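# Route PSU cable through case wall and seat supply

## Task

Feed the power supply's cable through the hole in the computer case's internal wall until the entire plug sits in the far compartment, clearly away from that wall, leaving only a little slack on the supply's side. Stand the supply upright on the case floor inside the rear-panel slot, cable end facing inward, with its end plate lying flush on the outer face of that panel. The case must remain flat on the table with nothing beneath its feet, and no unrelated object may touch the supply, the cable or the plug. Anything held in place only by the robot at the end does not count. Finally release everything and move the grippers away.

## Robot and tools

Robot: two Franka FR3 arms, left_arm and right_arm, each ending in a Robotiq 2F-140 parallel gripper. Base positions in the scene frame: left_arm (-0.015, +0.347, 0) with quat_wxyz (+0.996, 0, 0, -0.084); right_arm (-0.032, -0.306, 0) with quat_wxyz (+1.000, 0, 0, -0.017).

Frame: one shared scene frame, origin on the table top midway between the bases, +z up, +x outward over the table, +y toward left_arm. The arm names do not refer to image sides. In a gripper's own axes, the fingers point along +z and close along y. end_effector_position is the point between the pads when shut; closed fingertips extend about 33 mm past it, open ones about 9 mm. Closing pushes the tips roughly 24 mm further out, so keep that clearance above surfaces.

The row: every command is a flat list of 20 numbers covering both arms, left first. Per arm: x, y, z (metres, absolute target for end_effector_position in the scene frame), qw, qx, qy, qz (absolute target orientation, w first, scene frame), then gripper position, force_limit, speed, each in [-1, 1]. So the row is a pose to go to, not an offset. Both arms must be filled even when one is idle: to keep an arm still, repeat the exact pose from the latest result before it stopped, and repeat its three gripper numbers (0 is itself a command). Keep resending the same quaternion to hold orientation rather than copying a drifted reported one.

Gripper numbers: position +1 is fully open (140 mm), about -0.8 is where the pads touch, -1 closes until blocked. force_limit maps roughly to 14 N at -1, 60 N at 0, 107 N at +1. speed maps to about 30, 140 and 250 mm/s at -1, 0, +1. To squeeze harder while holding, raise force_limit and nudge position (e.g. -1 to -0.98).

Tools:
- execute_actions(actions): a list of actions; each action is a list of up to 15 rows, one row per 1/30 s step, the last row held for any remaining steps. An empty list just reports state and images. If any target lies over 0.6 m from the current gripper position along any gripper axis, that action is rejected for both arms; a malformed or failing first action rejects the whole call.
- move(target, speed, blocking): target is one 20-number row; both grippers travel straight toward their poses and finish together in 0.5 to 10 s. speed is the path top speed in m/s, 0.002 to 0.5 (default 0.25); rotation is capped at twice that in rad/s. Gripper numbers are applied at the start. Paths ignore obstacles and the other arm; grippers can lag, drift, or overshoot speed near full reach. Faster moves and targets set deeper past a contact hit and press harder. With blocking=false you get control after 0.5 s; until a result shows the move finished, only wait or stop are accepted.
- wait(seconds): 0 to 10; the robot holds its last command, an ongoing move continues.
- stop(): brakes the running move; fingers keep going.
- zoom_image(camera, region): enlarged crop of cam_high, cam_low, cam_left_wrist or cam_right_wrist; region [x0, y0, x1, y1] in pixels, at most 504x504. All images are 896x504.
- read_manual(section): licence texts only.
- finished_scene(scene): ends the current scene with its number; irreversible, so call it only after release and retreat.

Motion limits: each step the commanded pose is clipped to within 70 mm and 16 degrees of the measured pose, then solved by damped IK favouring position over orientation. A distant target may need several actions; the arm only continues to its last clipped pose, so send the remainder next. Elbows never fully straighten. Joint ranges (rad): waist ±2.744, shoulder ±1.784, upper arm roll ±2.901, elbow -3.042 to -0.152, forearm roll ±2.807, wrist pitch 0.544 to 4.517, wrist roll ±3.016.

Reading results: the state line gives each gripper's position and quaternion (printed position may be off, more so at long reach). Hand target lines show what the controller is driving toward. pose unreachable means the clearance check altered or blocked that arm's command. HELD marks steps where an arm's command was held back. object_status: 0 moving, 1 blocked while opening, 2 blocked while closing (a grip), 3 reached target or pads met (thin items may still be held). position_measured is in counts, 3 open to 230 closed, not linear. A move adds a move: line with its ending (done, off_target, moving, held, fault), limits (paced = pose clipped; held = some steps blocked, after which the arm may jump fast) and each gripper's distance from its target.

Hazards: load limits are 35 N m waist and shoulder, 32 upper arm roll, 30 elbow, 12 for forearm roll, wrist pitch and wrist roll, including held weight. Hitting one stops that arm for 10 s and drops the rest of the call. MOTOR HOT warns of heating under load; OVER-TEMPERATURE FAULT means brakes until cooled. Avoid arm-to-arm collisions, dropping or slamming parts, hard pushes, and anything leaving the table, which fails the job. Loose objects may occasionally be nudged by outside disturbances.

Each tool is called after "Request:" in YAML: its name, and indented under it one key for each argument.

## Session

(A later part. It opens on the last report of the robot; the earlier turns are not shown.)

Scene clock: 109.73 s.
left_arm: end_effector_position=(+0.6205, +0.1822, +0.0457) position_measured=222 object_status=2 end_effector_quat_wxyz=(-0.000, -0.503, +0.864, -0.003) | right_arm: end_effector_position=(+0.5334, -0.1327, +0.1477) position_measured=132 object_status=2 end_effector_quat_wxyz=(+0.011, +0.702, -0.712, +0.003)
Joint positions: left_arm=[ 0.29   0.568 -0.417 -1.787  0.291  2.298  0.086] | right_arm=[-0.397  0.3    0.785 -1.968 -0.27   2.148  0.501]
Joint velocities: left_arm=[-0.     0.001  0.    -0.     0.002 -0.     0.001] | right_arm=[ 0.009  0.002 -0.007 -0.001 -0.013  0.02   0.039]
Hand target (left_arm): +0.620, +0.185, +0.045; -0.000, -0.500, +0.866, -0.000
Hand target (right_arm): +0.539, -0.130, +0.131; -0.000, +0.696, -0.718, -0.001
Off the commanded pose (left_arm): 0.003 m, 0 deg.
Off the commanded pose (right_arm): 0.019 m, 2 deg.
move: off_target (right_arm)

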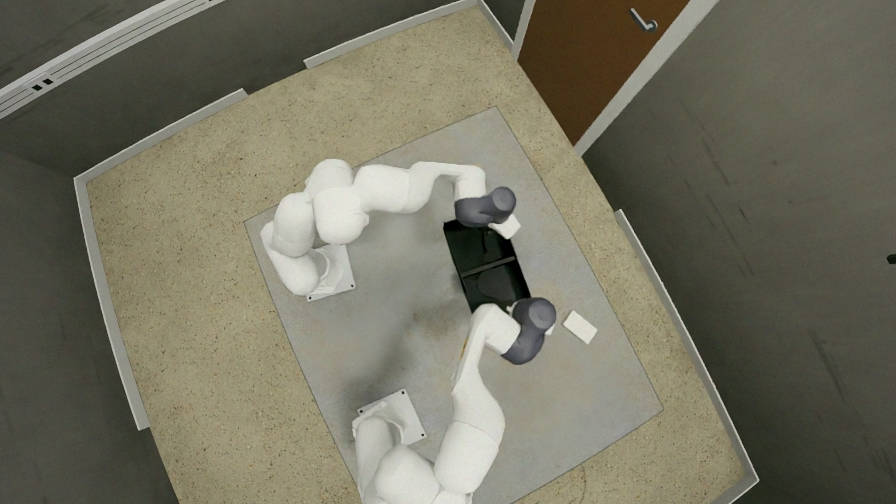

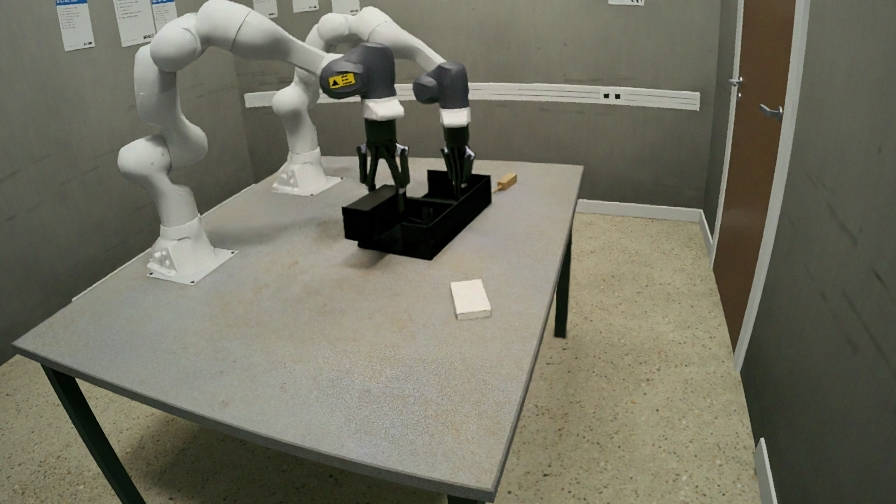

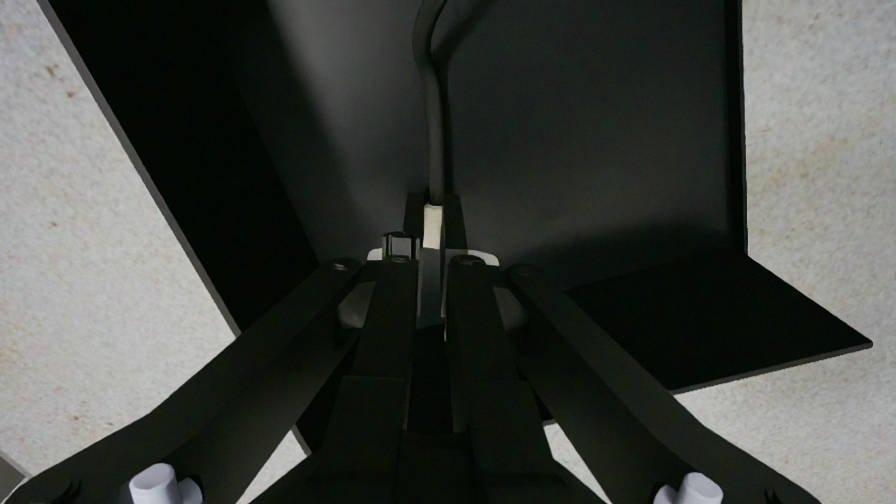

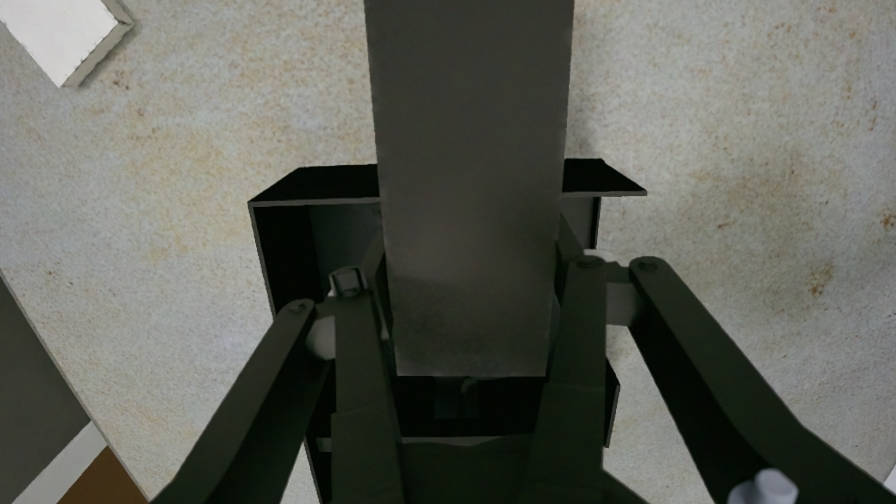

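Request:
move:
  target: [0.62,0.185,0.045,0,0.5,-0.866,0,-1,0,-0.3,0.55,-0.13,0.163,0,0.695,-0.719,0,-1,0.6,0]
  speed: 0.05

Request:
move:
  target: [0.62,0.185,0.045,0,0.5,-0.866,0,-0.4,0,-0.3,0.55,-0.13,0.135,0,0.695,-0.719,0,-1,0.6,0]
  speed: 0.04

Scene clock: 113.20 s.
left_arm: end_effector_position=(+0.6205, +0.1824, +0.0457) position_measured=222 object_status=2 end_effector_quat_wxyz=(-0.000, -0.503, +0.864, -0.002) | right_arm: end_effector_position=(+0.5445, -0.1316, +0.1555) position_measured=132 object_status=2 end_effector_quat_wxyz=(+0.007, +0.694, -0.720, -0.003)
Joint positions: left_arm=[ 0.29   0.568 -0.417 -1.787  0.291  2.298  0.086] | right_arm=[-0.398  0.326  0.786 -1.918 -0.269  2.121  0.512]
Joint velocities: left_arm=[-0.001  0.001  0.001 -0.001  0.     0.    -0.002] | right_arm=[-0.001  0.005  0.001  0.002 -0.    -0.008 -0.001]
Hand target (left_arm): +0.620, +0.185, +0.045; -0.000, -0.500, +0.866, -0.000
Hand target (right_arm): +0.550, -0.130, +0.163; +0.000, +0.695, -0.719, +0.000
Off the commanded pose (left_arm): 0.003 m, 0 deg.
Off the commanded pose (right_arm): 0.009 m, 1 deg.
move: off_target (right_arm)

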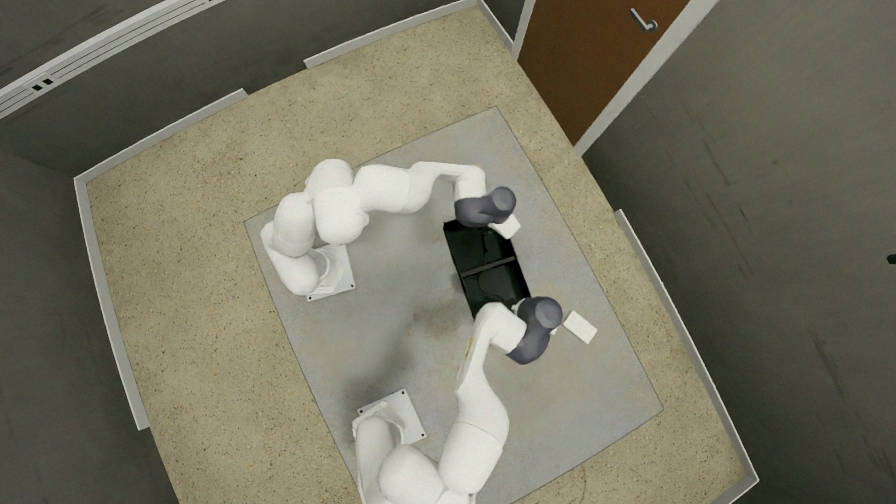

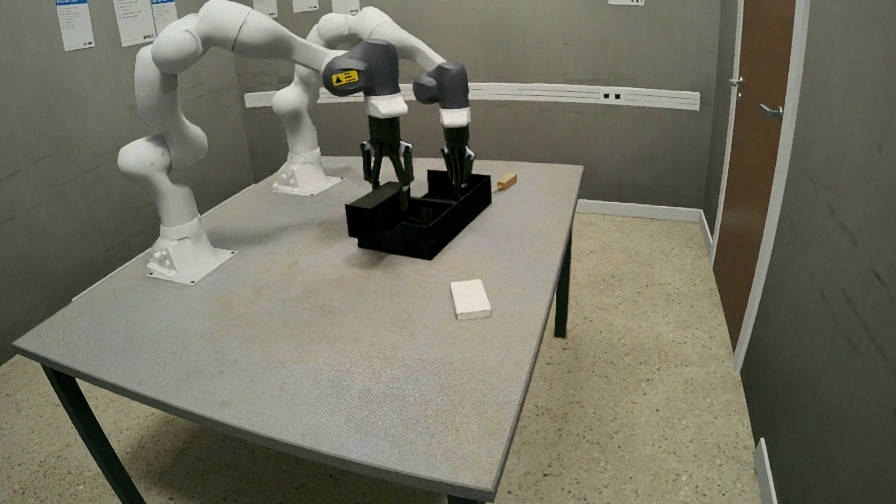

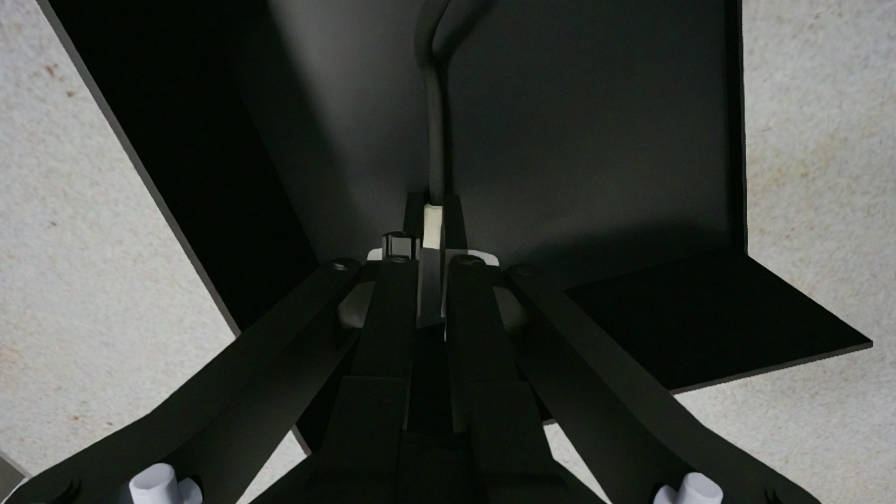

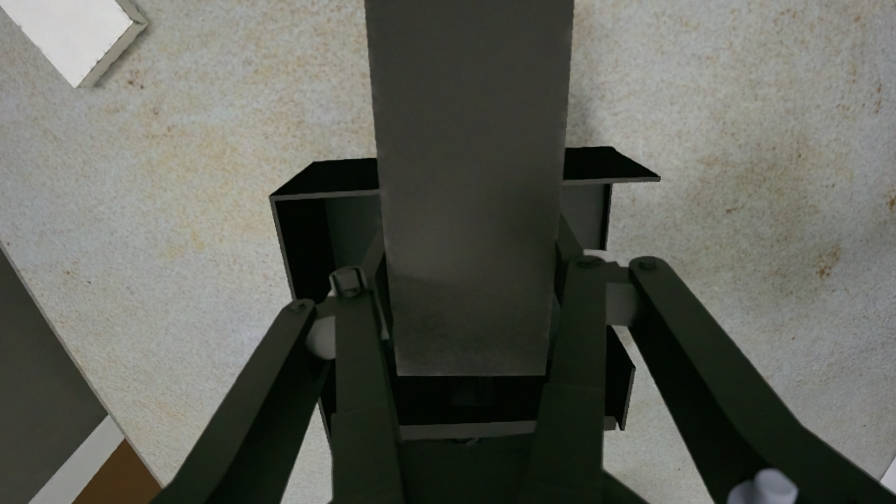

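Scene clock: 114.07 s.
left_arm: end_effector_position=(+0.6205, +0.1825, +0.0457) position_measured=179 object_status=3 end_effector_quat_wxyz=(-0.000, -0.503, +0.865, -0.002) | right_arm: end_effector_position=(+0.5444, -0.1322, +0.1296) position_measured=132 object_status=2 end_effector_quat_wxyz=(+0.006, +0.697, -0.717, -0.007)
Joint positions: left_arm=[ 0.29   0.568 -0.417 -1.787  0.291  2.297  0.087] | right_arm=[-0.386  0.365  0.768 -1.941 -0.297  2.17   0.518]
Joint velocities: left_arm=[ 0.     0.001 -0.     0.001 -0.     0.001 -0.   ] | right_arm=[ 0.007  0.    -0.003 -0.003 -0.     0.008  0.006]
Hand target (left_arm): +0.620, +0.185, +0.045; -0.000, -0.500, +0.866, -0.000
Hand target (right_arm): +0.550, -0.130, +0.135; -0.000, +0.695, -0.719, -0.000
Off the commanded pose (left_arm): 0.003 m, 0 deg.
Off the commanded pose (right_arm): 0.008 m, 1 deg.
move: off_target (right_arm)

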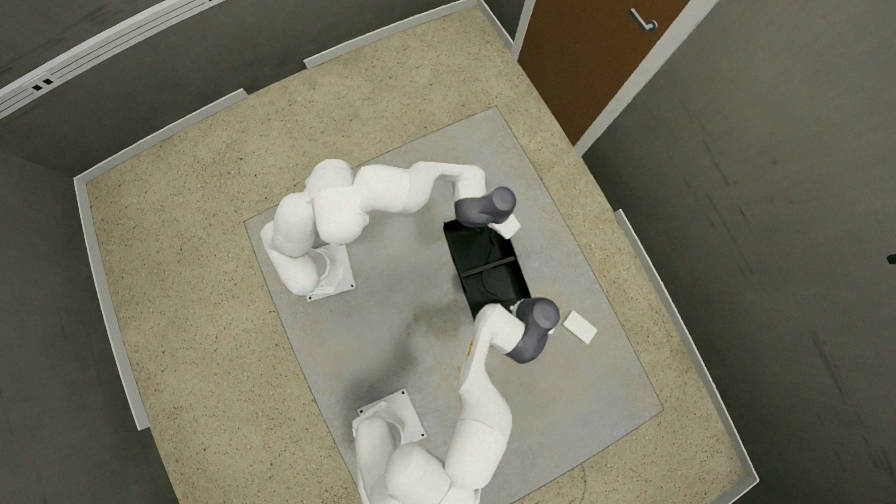

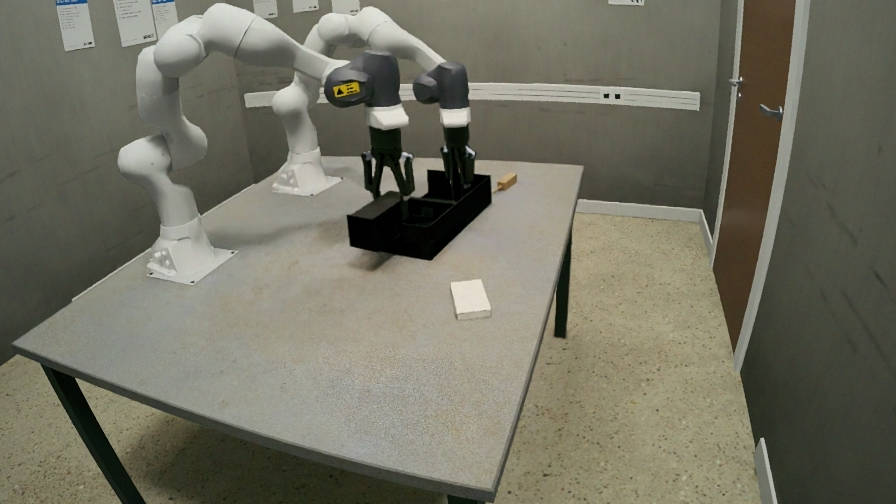

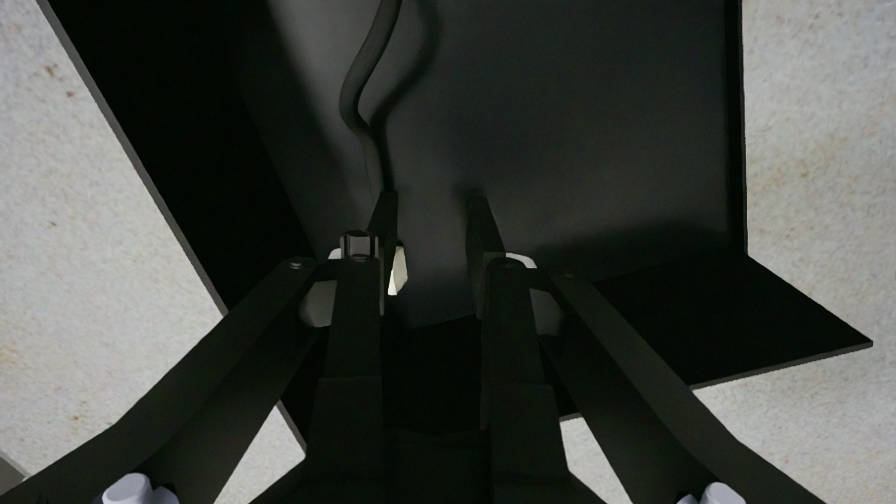

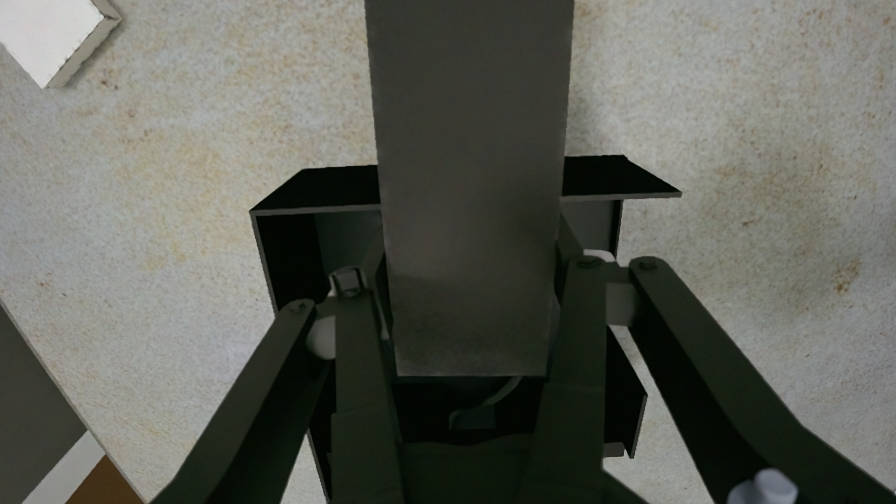

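Request:
move:
  target: [0.6,0.16,0.10,0,0.6,-0.8,0,-0.3,0,0,0.55,-0.13,0.085,0,0.695,-0.719,0,-1,0.6,0]
  speed: 0.08

Request:
move:
  target: [0.57,0.09,0.065,0,0.695,-0.719,0,-0.2,0,0,0.55,-0.13,0.085,0,0.695,-0.719,0,-1,0.6,0]
  speed: 0.2

Scene clock: 119.23 s.
left_arm: end_effector_position=(+0.6021, +0.1622, +0.0994) position_measured=167 object_status=3 end_effector_quat_wxyz=(+0.003, -0.594, +0.805, +0.001) | right_arm: end_effector_position=(+0.5457, -0.1305, +0.0811) position_measured=133 object_status=2 end_effector_quat_wxyz=(+0.004, +0.697, -0.717, -0.006)
Joint positions: left_arm=[ 0.228  0.442 -0.391 -1.82   0.212  2.223 -0.128] | right_arm=[-0.34   0.441  0.712 -1.972 -0.363  2.27   0.561]
Joint velocities: left_arm=[ 0.001 -0.001 -0.002 -0.002  0.001 -0.003 -0.027] | right_arm=[ 0.002 -0.001 -0.004 -0.001 -0.001  0.002  0.004]
Hand target (left_arm): +0.600, +0.161, +0.099; +0.001, -0.600, +0.800, +0.001
Hand target (right_arm): +0.550, -0.130, +0.086; -0.001, +0.696, -0.718, -0.001
Off the commanded pose (left_arm): 0.003 m, 1 deg.
Off the commanded pose (right_arm): 0.006 m, 1 deg.
move: off_target (right_arm)

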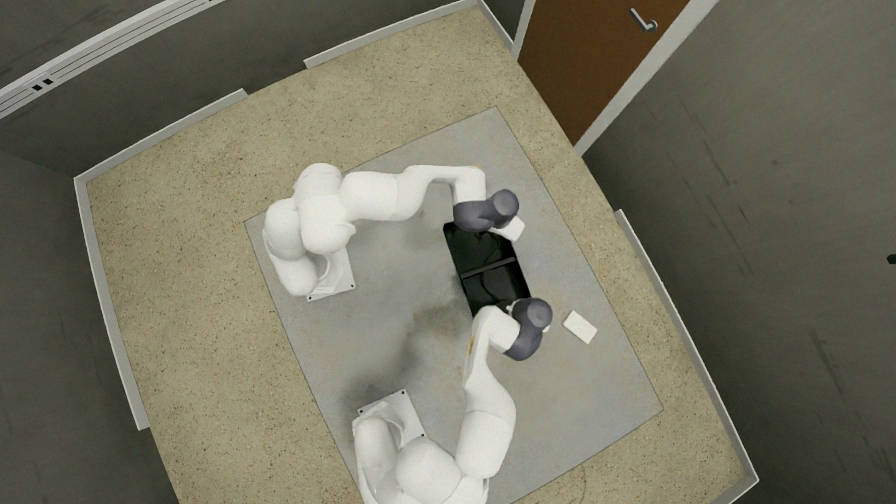

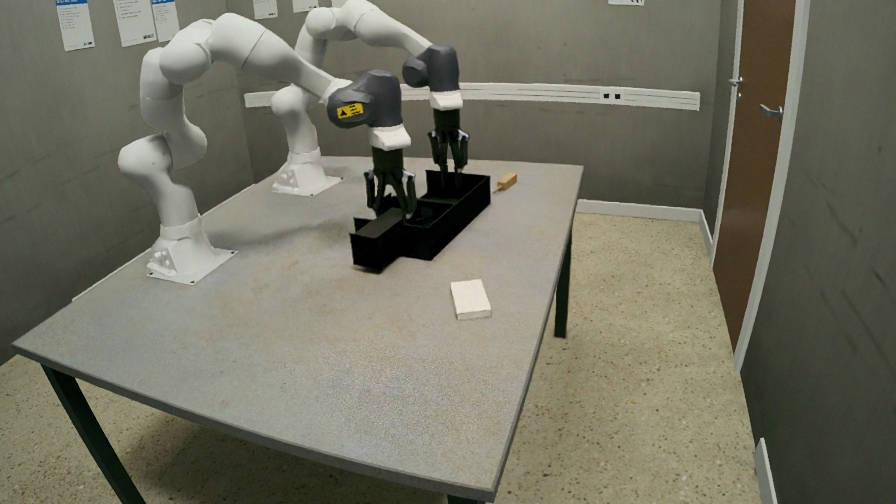

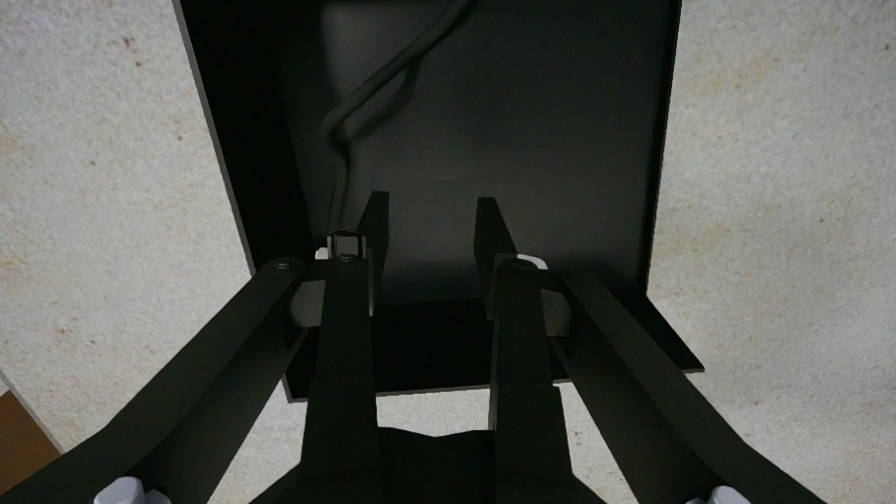

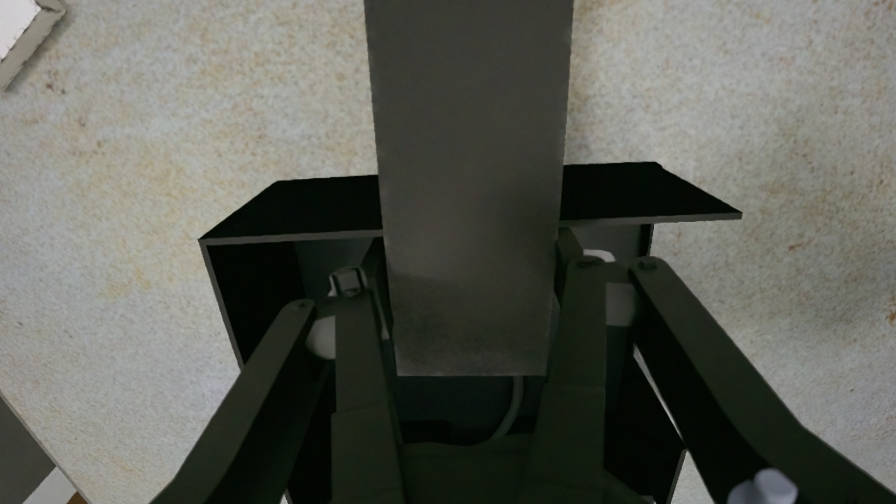

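Scene clock: 120.83 s.
left_arm: end_effector_position=(+0.5678, +0.0930, +0.0642) position_measured=154 object_status=3 end_effector_quat_wxyz=(-0.001, +0.689, -0.724, -0.003) | right_arm: end_effector_position=(+0.5457, -0.1305, +0.0795) position_measured=133 object_status=2 end_effector_quat_wxyz=(+0.004, +0.696, -0.718, -0.006)
Joint positions: left_arm=[ 0.03   0.464 -0.297 -1.866  0.181  2.3   -0.479] | right_arm=[-0.337  0.443  0.708 -1.973 -0.364  2.272  0.563]
Joint velocities: left_arm=[-0.001 -0.001  0.001 -0.001  0.001  0.001 -0.029] | right_arm=[ 0.001 -0.    -0.    -0.     0.    -0.    -0.001]
Hand target (left_arm): +0.568, +0.092, +0.065; -0.000, +0.695, -0.719, -0.001
Hand target (right_arm): +0.550, -0.130, +0.085; +0.000, +0.695, -0.719, -0.000
Off the commanded pose (left_arm): 0.004 m, 1 deg.
Off the commanded pose (right_arm): 0.007 m, 1 deg.
move: off_target (left_arm, right_arm)

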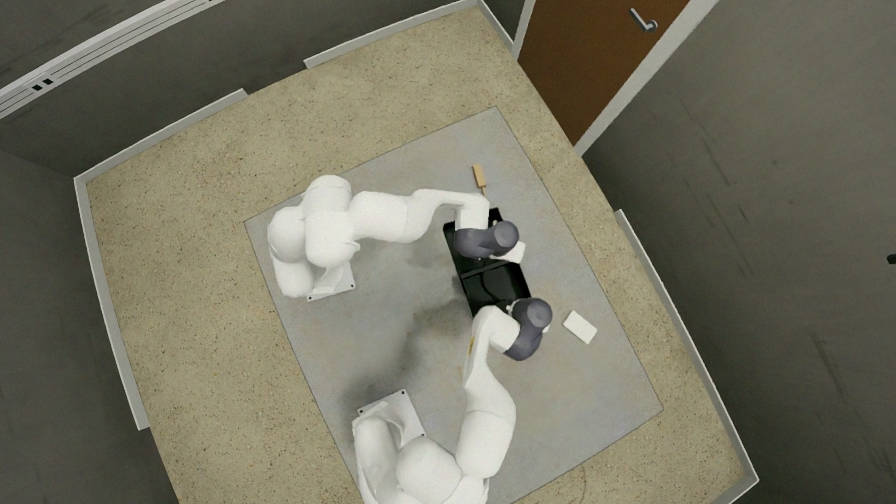

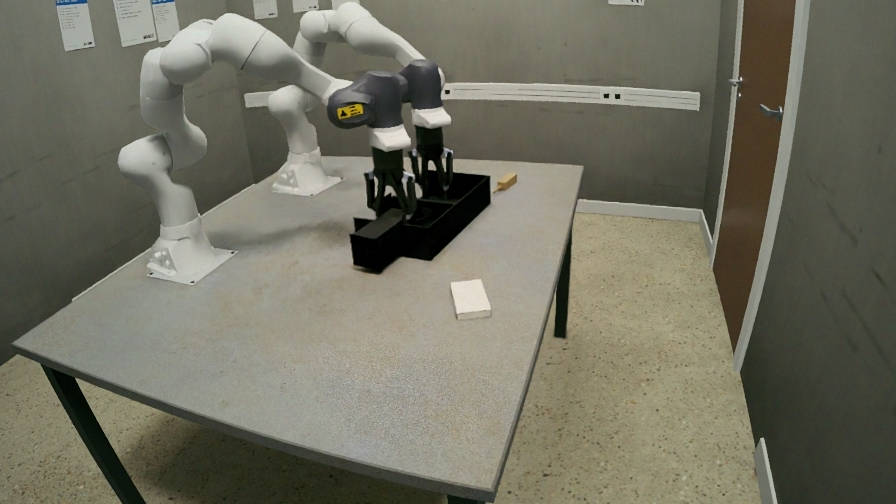

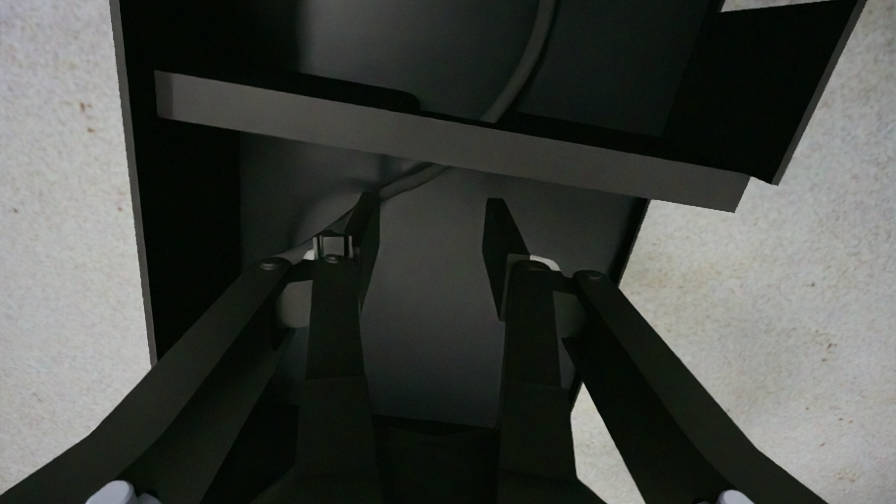

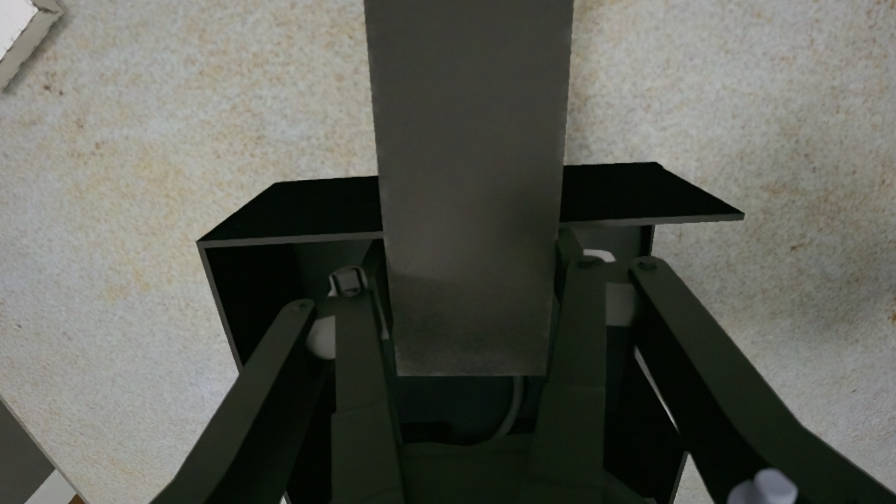

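Request:
move:
  target: [0.608,0.095,0.065,0,0.259,-0.966,0,-0.3,0,0,0.55,-0.13,0.085,0,0.695,-0.719,0,-1,0.6,0]
  speed: 0.4

Request:
move:
  target: [0.608,0.095,0.037,0,0.259,-0.966,0,-0.3,0,0,0.55,-0.13,0.085,0,0.695,-0.719,0,-1,0.6,0]
  speed: 0.08

Request:
move:
  target: [0.608,0.095,0.037,0,0.259,-0.966,0,-1,0,0,0.55,-0.13,0.085,0,0.695,-0.719,0,-1,0.6,0]

Scene clock: 126.23 s.
left_arm: end_effector_position=(+0.6082, +0.0898, +0.0683) position_measured=167 object_status=3 end_effector_quat_wxyz=(-0.000, -0.266, +0.964, -0.006) | right_arm: end_effector_position=(+0.5456, -0.1306, +0.0785) position_measured=133 object_status=2 end_effector_quat_wxyz=(+0.004, +0.696, -0.718, -0.007)
Joint positions: left_arm=[ 0.336  0.649 -0.655 -1.692  0.457  2.189  0.376] | right_arm=[-0.337  0.445  0.707 -1.973 -0.364  2.274  0.564]
Joint velocities: left_arm=[-0.001 -0.001 -0.     0.001 -0.    -0.003  0.032] | right_arm=[ 0.001 -0.     0.001 -0.001 -0.     0.    -0.   ]
Hand target (left_arm): +0.609, +0.091, +0.068; -0.000, -0.258, +0.966, -0.004
Hand target (right_arm): +0.550, -0.130, +0.085; +0.000, +0.695, -0.719, +0.000
Off the commanded pose (left_arm): 0.006 m, 1 deg.
Off the commanded pose (right_arm): 0.008 m, 1 deg.
move: off_target (left_arm, right_arm)

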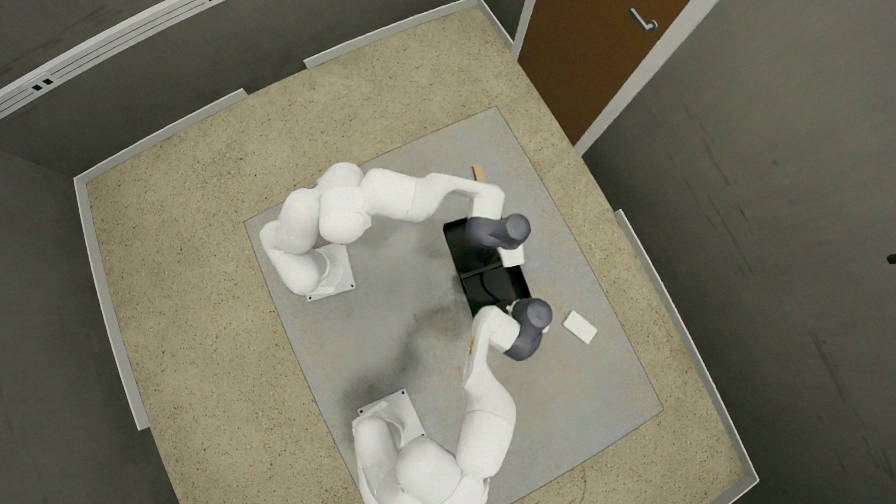

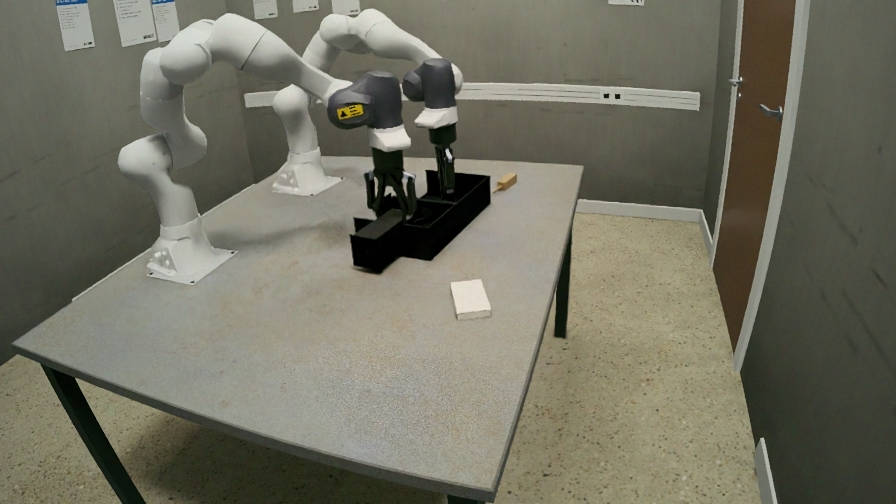

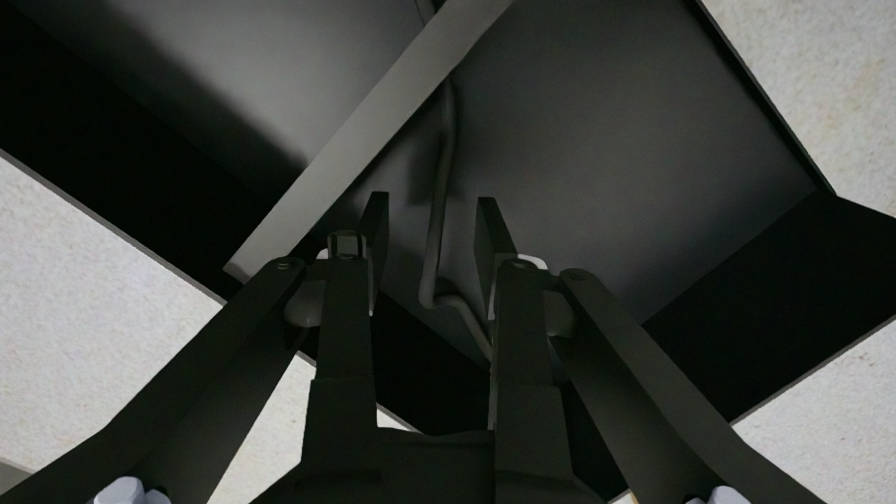

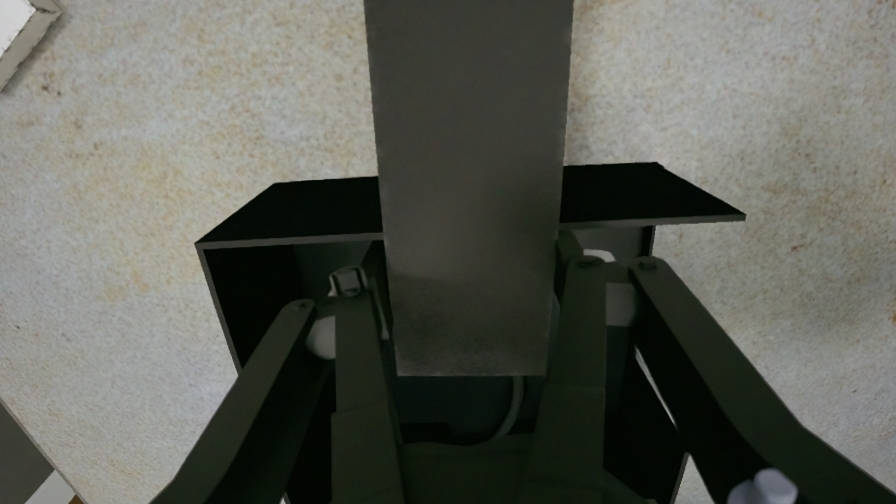

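Scene clock: 127.03 s.
left_arm: end_effector_position=(+0.6063, +0.0955, +0.0374) position_measured=167 object_status=3 end_effector_quat_wxyz=(-0.003, -0.259, +0.966, -0.000) | right_arm: end_effector_position=(+0.5457, -0.1305, +0.0780) position_measured=133 object_status=2 end_effector_quat_wxyz=(+0.004, +0.696, -0.718, -0.007)
Joint positions: left_arm=[ 0.322  0.692 -0.627 -1.7    0.487  2.226  0.376] | right_arm=[-0.336  0.446  0.707 -1.973 -0.364  2.275  0.564]
Joint velocities: left_arm=[-0.007 -0.001  0.002 -0.     0.002  0.016 -0.002] | right_arm=[ 0.    -0.001  0.001  0.001 -0.    -0.001  0.001]
Hand target (left_arm): +0.608, +0.095, +0.037; -0.000, -0.259, +0.966, -0.000
Hand target (right_arm): +0.550, -0.130, +0.085; +0.000, +0.695, -0.719, +0.000
Off the commanded pose (left_arm): 0.002 m, 0 deg.
Off the commanded pose (right_arm): 0.008 m, 1 deg.
move: off_target (right_arm)

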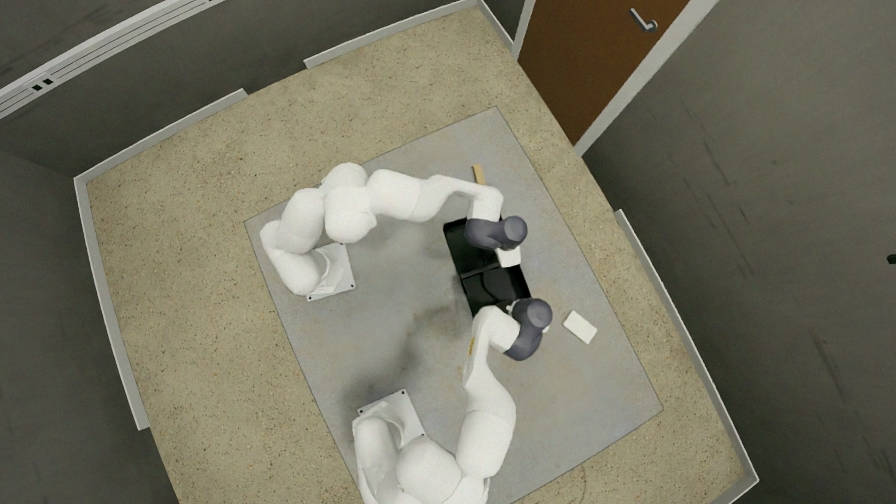

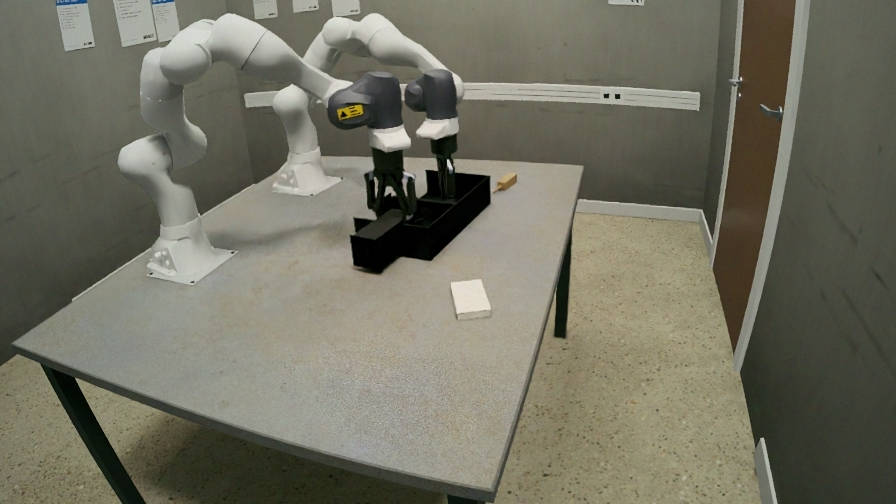

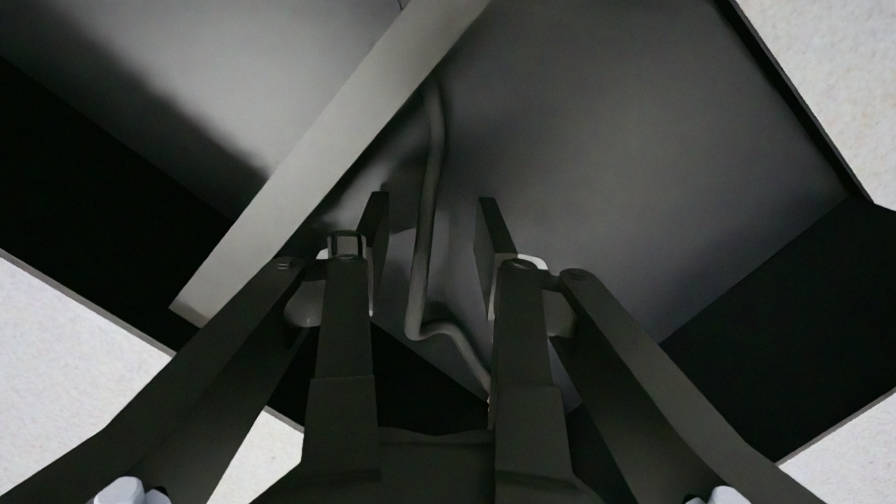

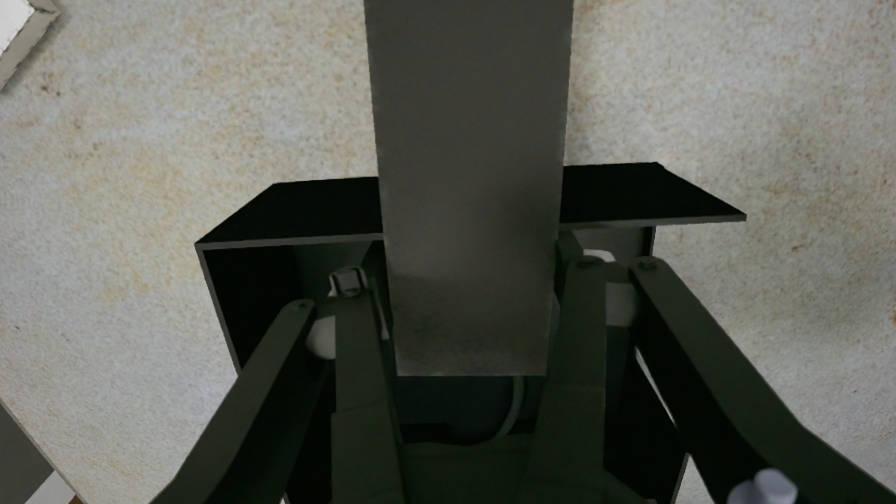

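Scene clock: 127.73 s.
left_arm: end_effector_position=(+0.6066, +0.0953, +0.0370) position_measured=224 object_status=2 end_effector_quat_wxyz=(-0.002, -0.259, +0.966, +0.000) | right_arm: end_effector_position=(+0.5457, -0.1306, +0.0775) position_measured=133 object_status=2 end_effector_quat_wxyz=(+0.003, +0.695, -0.718, -0.007)
Joint positions: left_arm=[ 0.32   0.692 -0.625 -1.7    0.487  2.227  0.376] | right_arm=[-0.336  0.447  0.706 -1.973 -0.364  2.276  0.564]
Joint velocities: left_arm=[-0.001 -0.002  0.002 -0.001 -0.     0.001 -0.001] | right_arm=[ 0.001 -0.001 -0.001 -0.001 -0.001 -0.001  0.   ]
Hand target (left_arm): +0.608, +0.095, +0.037; -0.000, -0.259, +0.966, +0.000
Hand target (right_arm): +0.550, -0.130, +0.085; +0.000, +0.695, -0.719, +0.000
Off the commanded pose (left_arm): 0.001 m, 0 deg.
Off the commanded pose (right_arm): 0.009 m, 1 deg.
move: off_target (right_arm)

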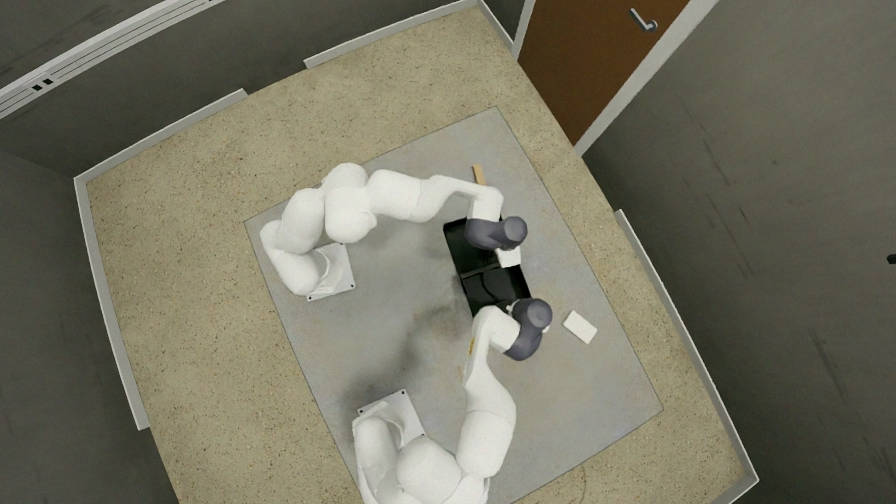

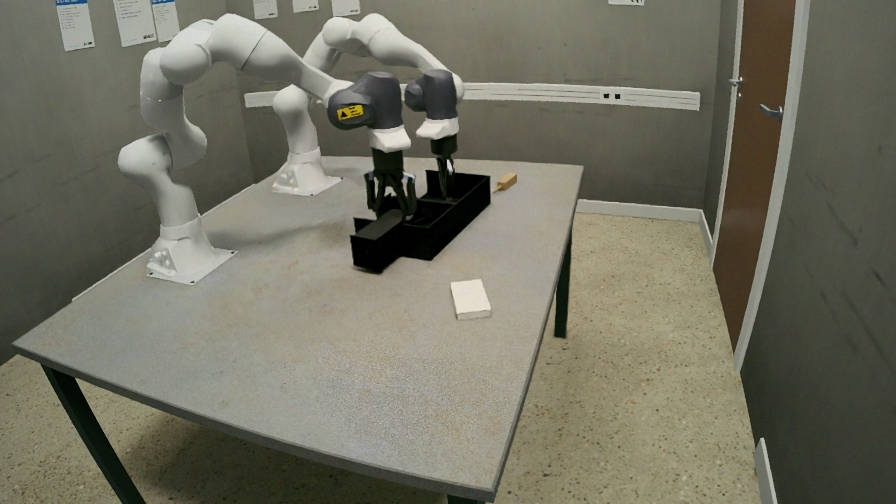

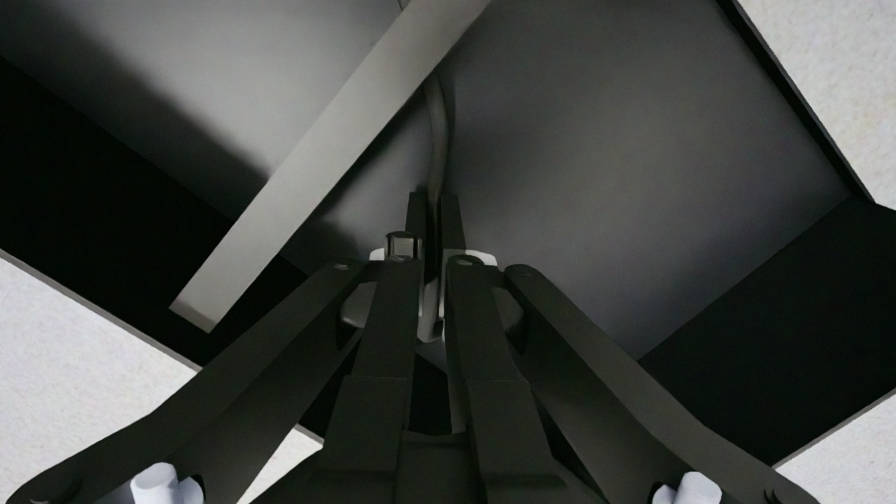

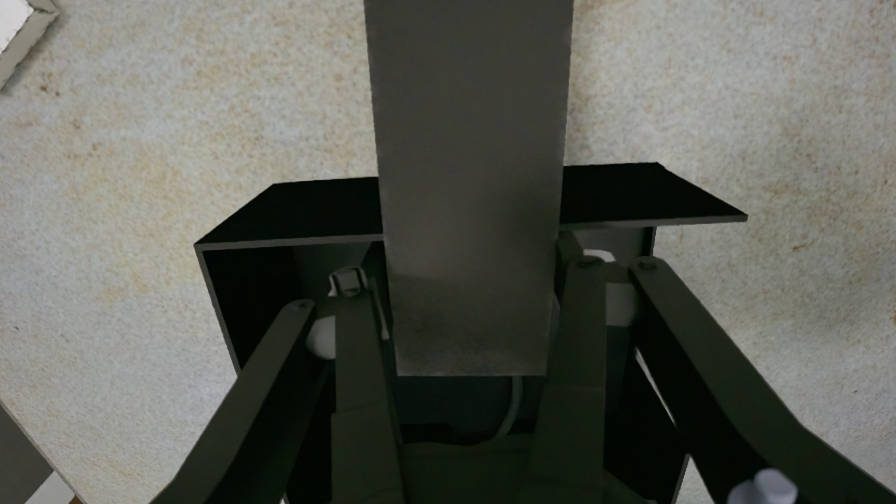

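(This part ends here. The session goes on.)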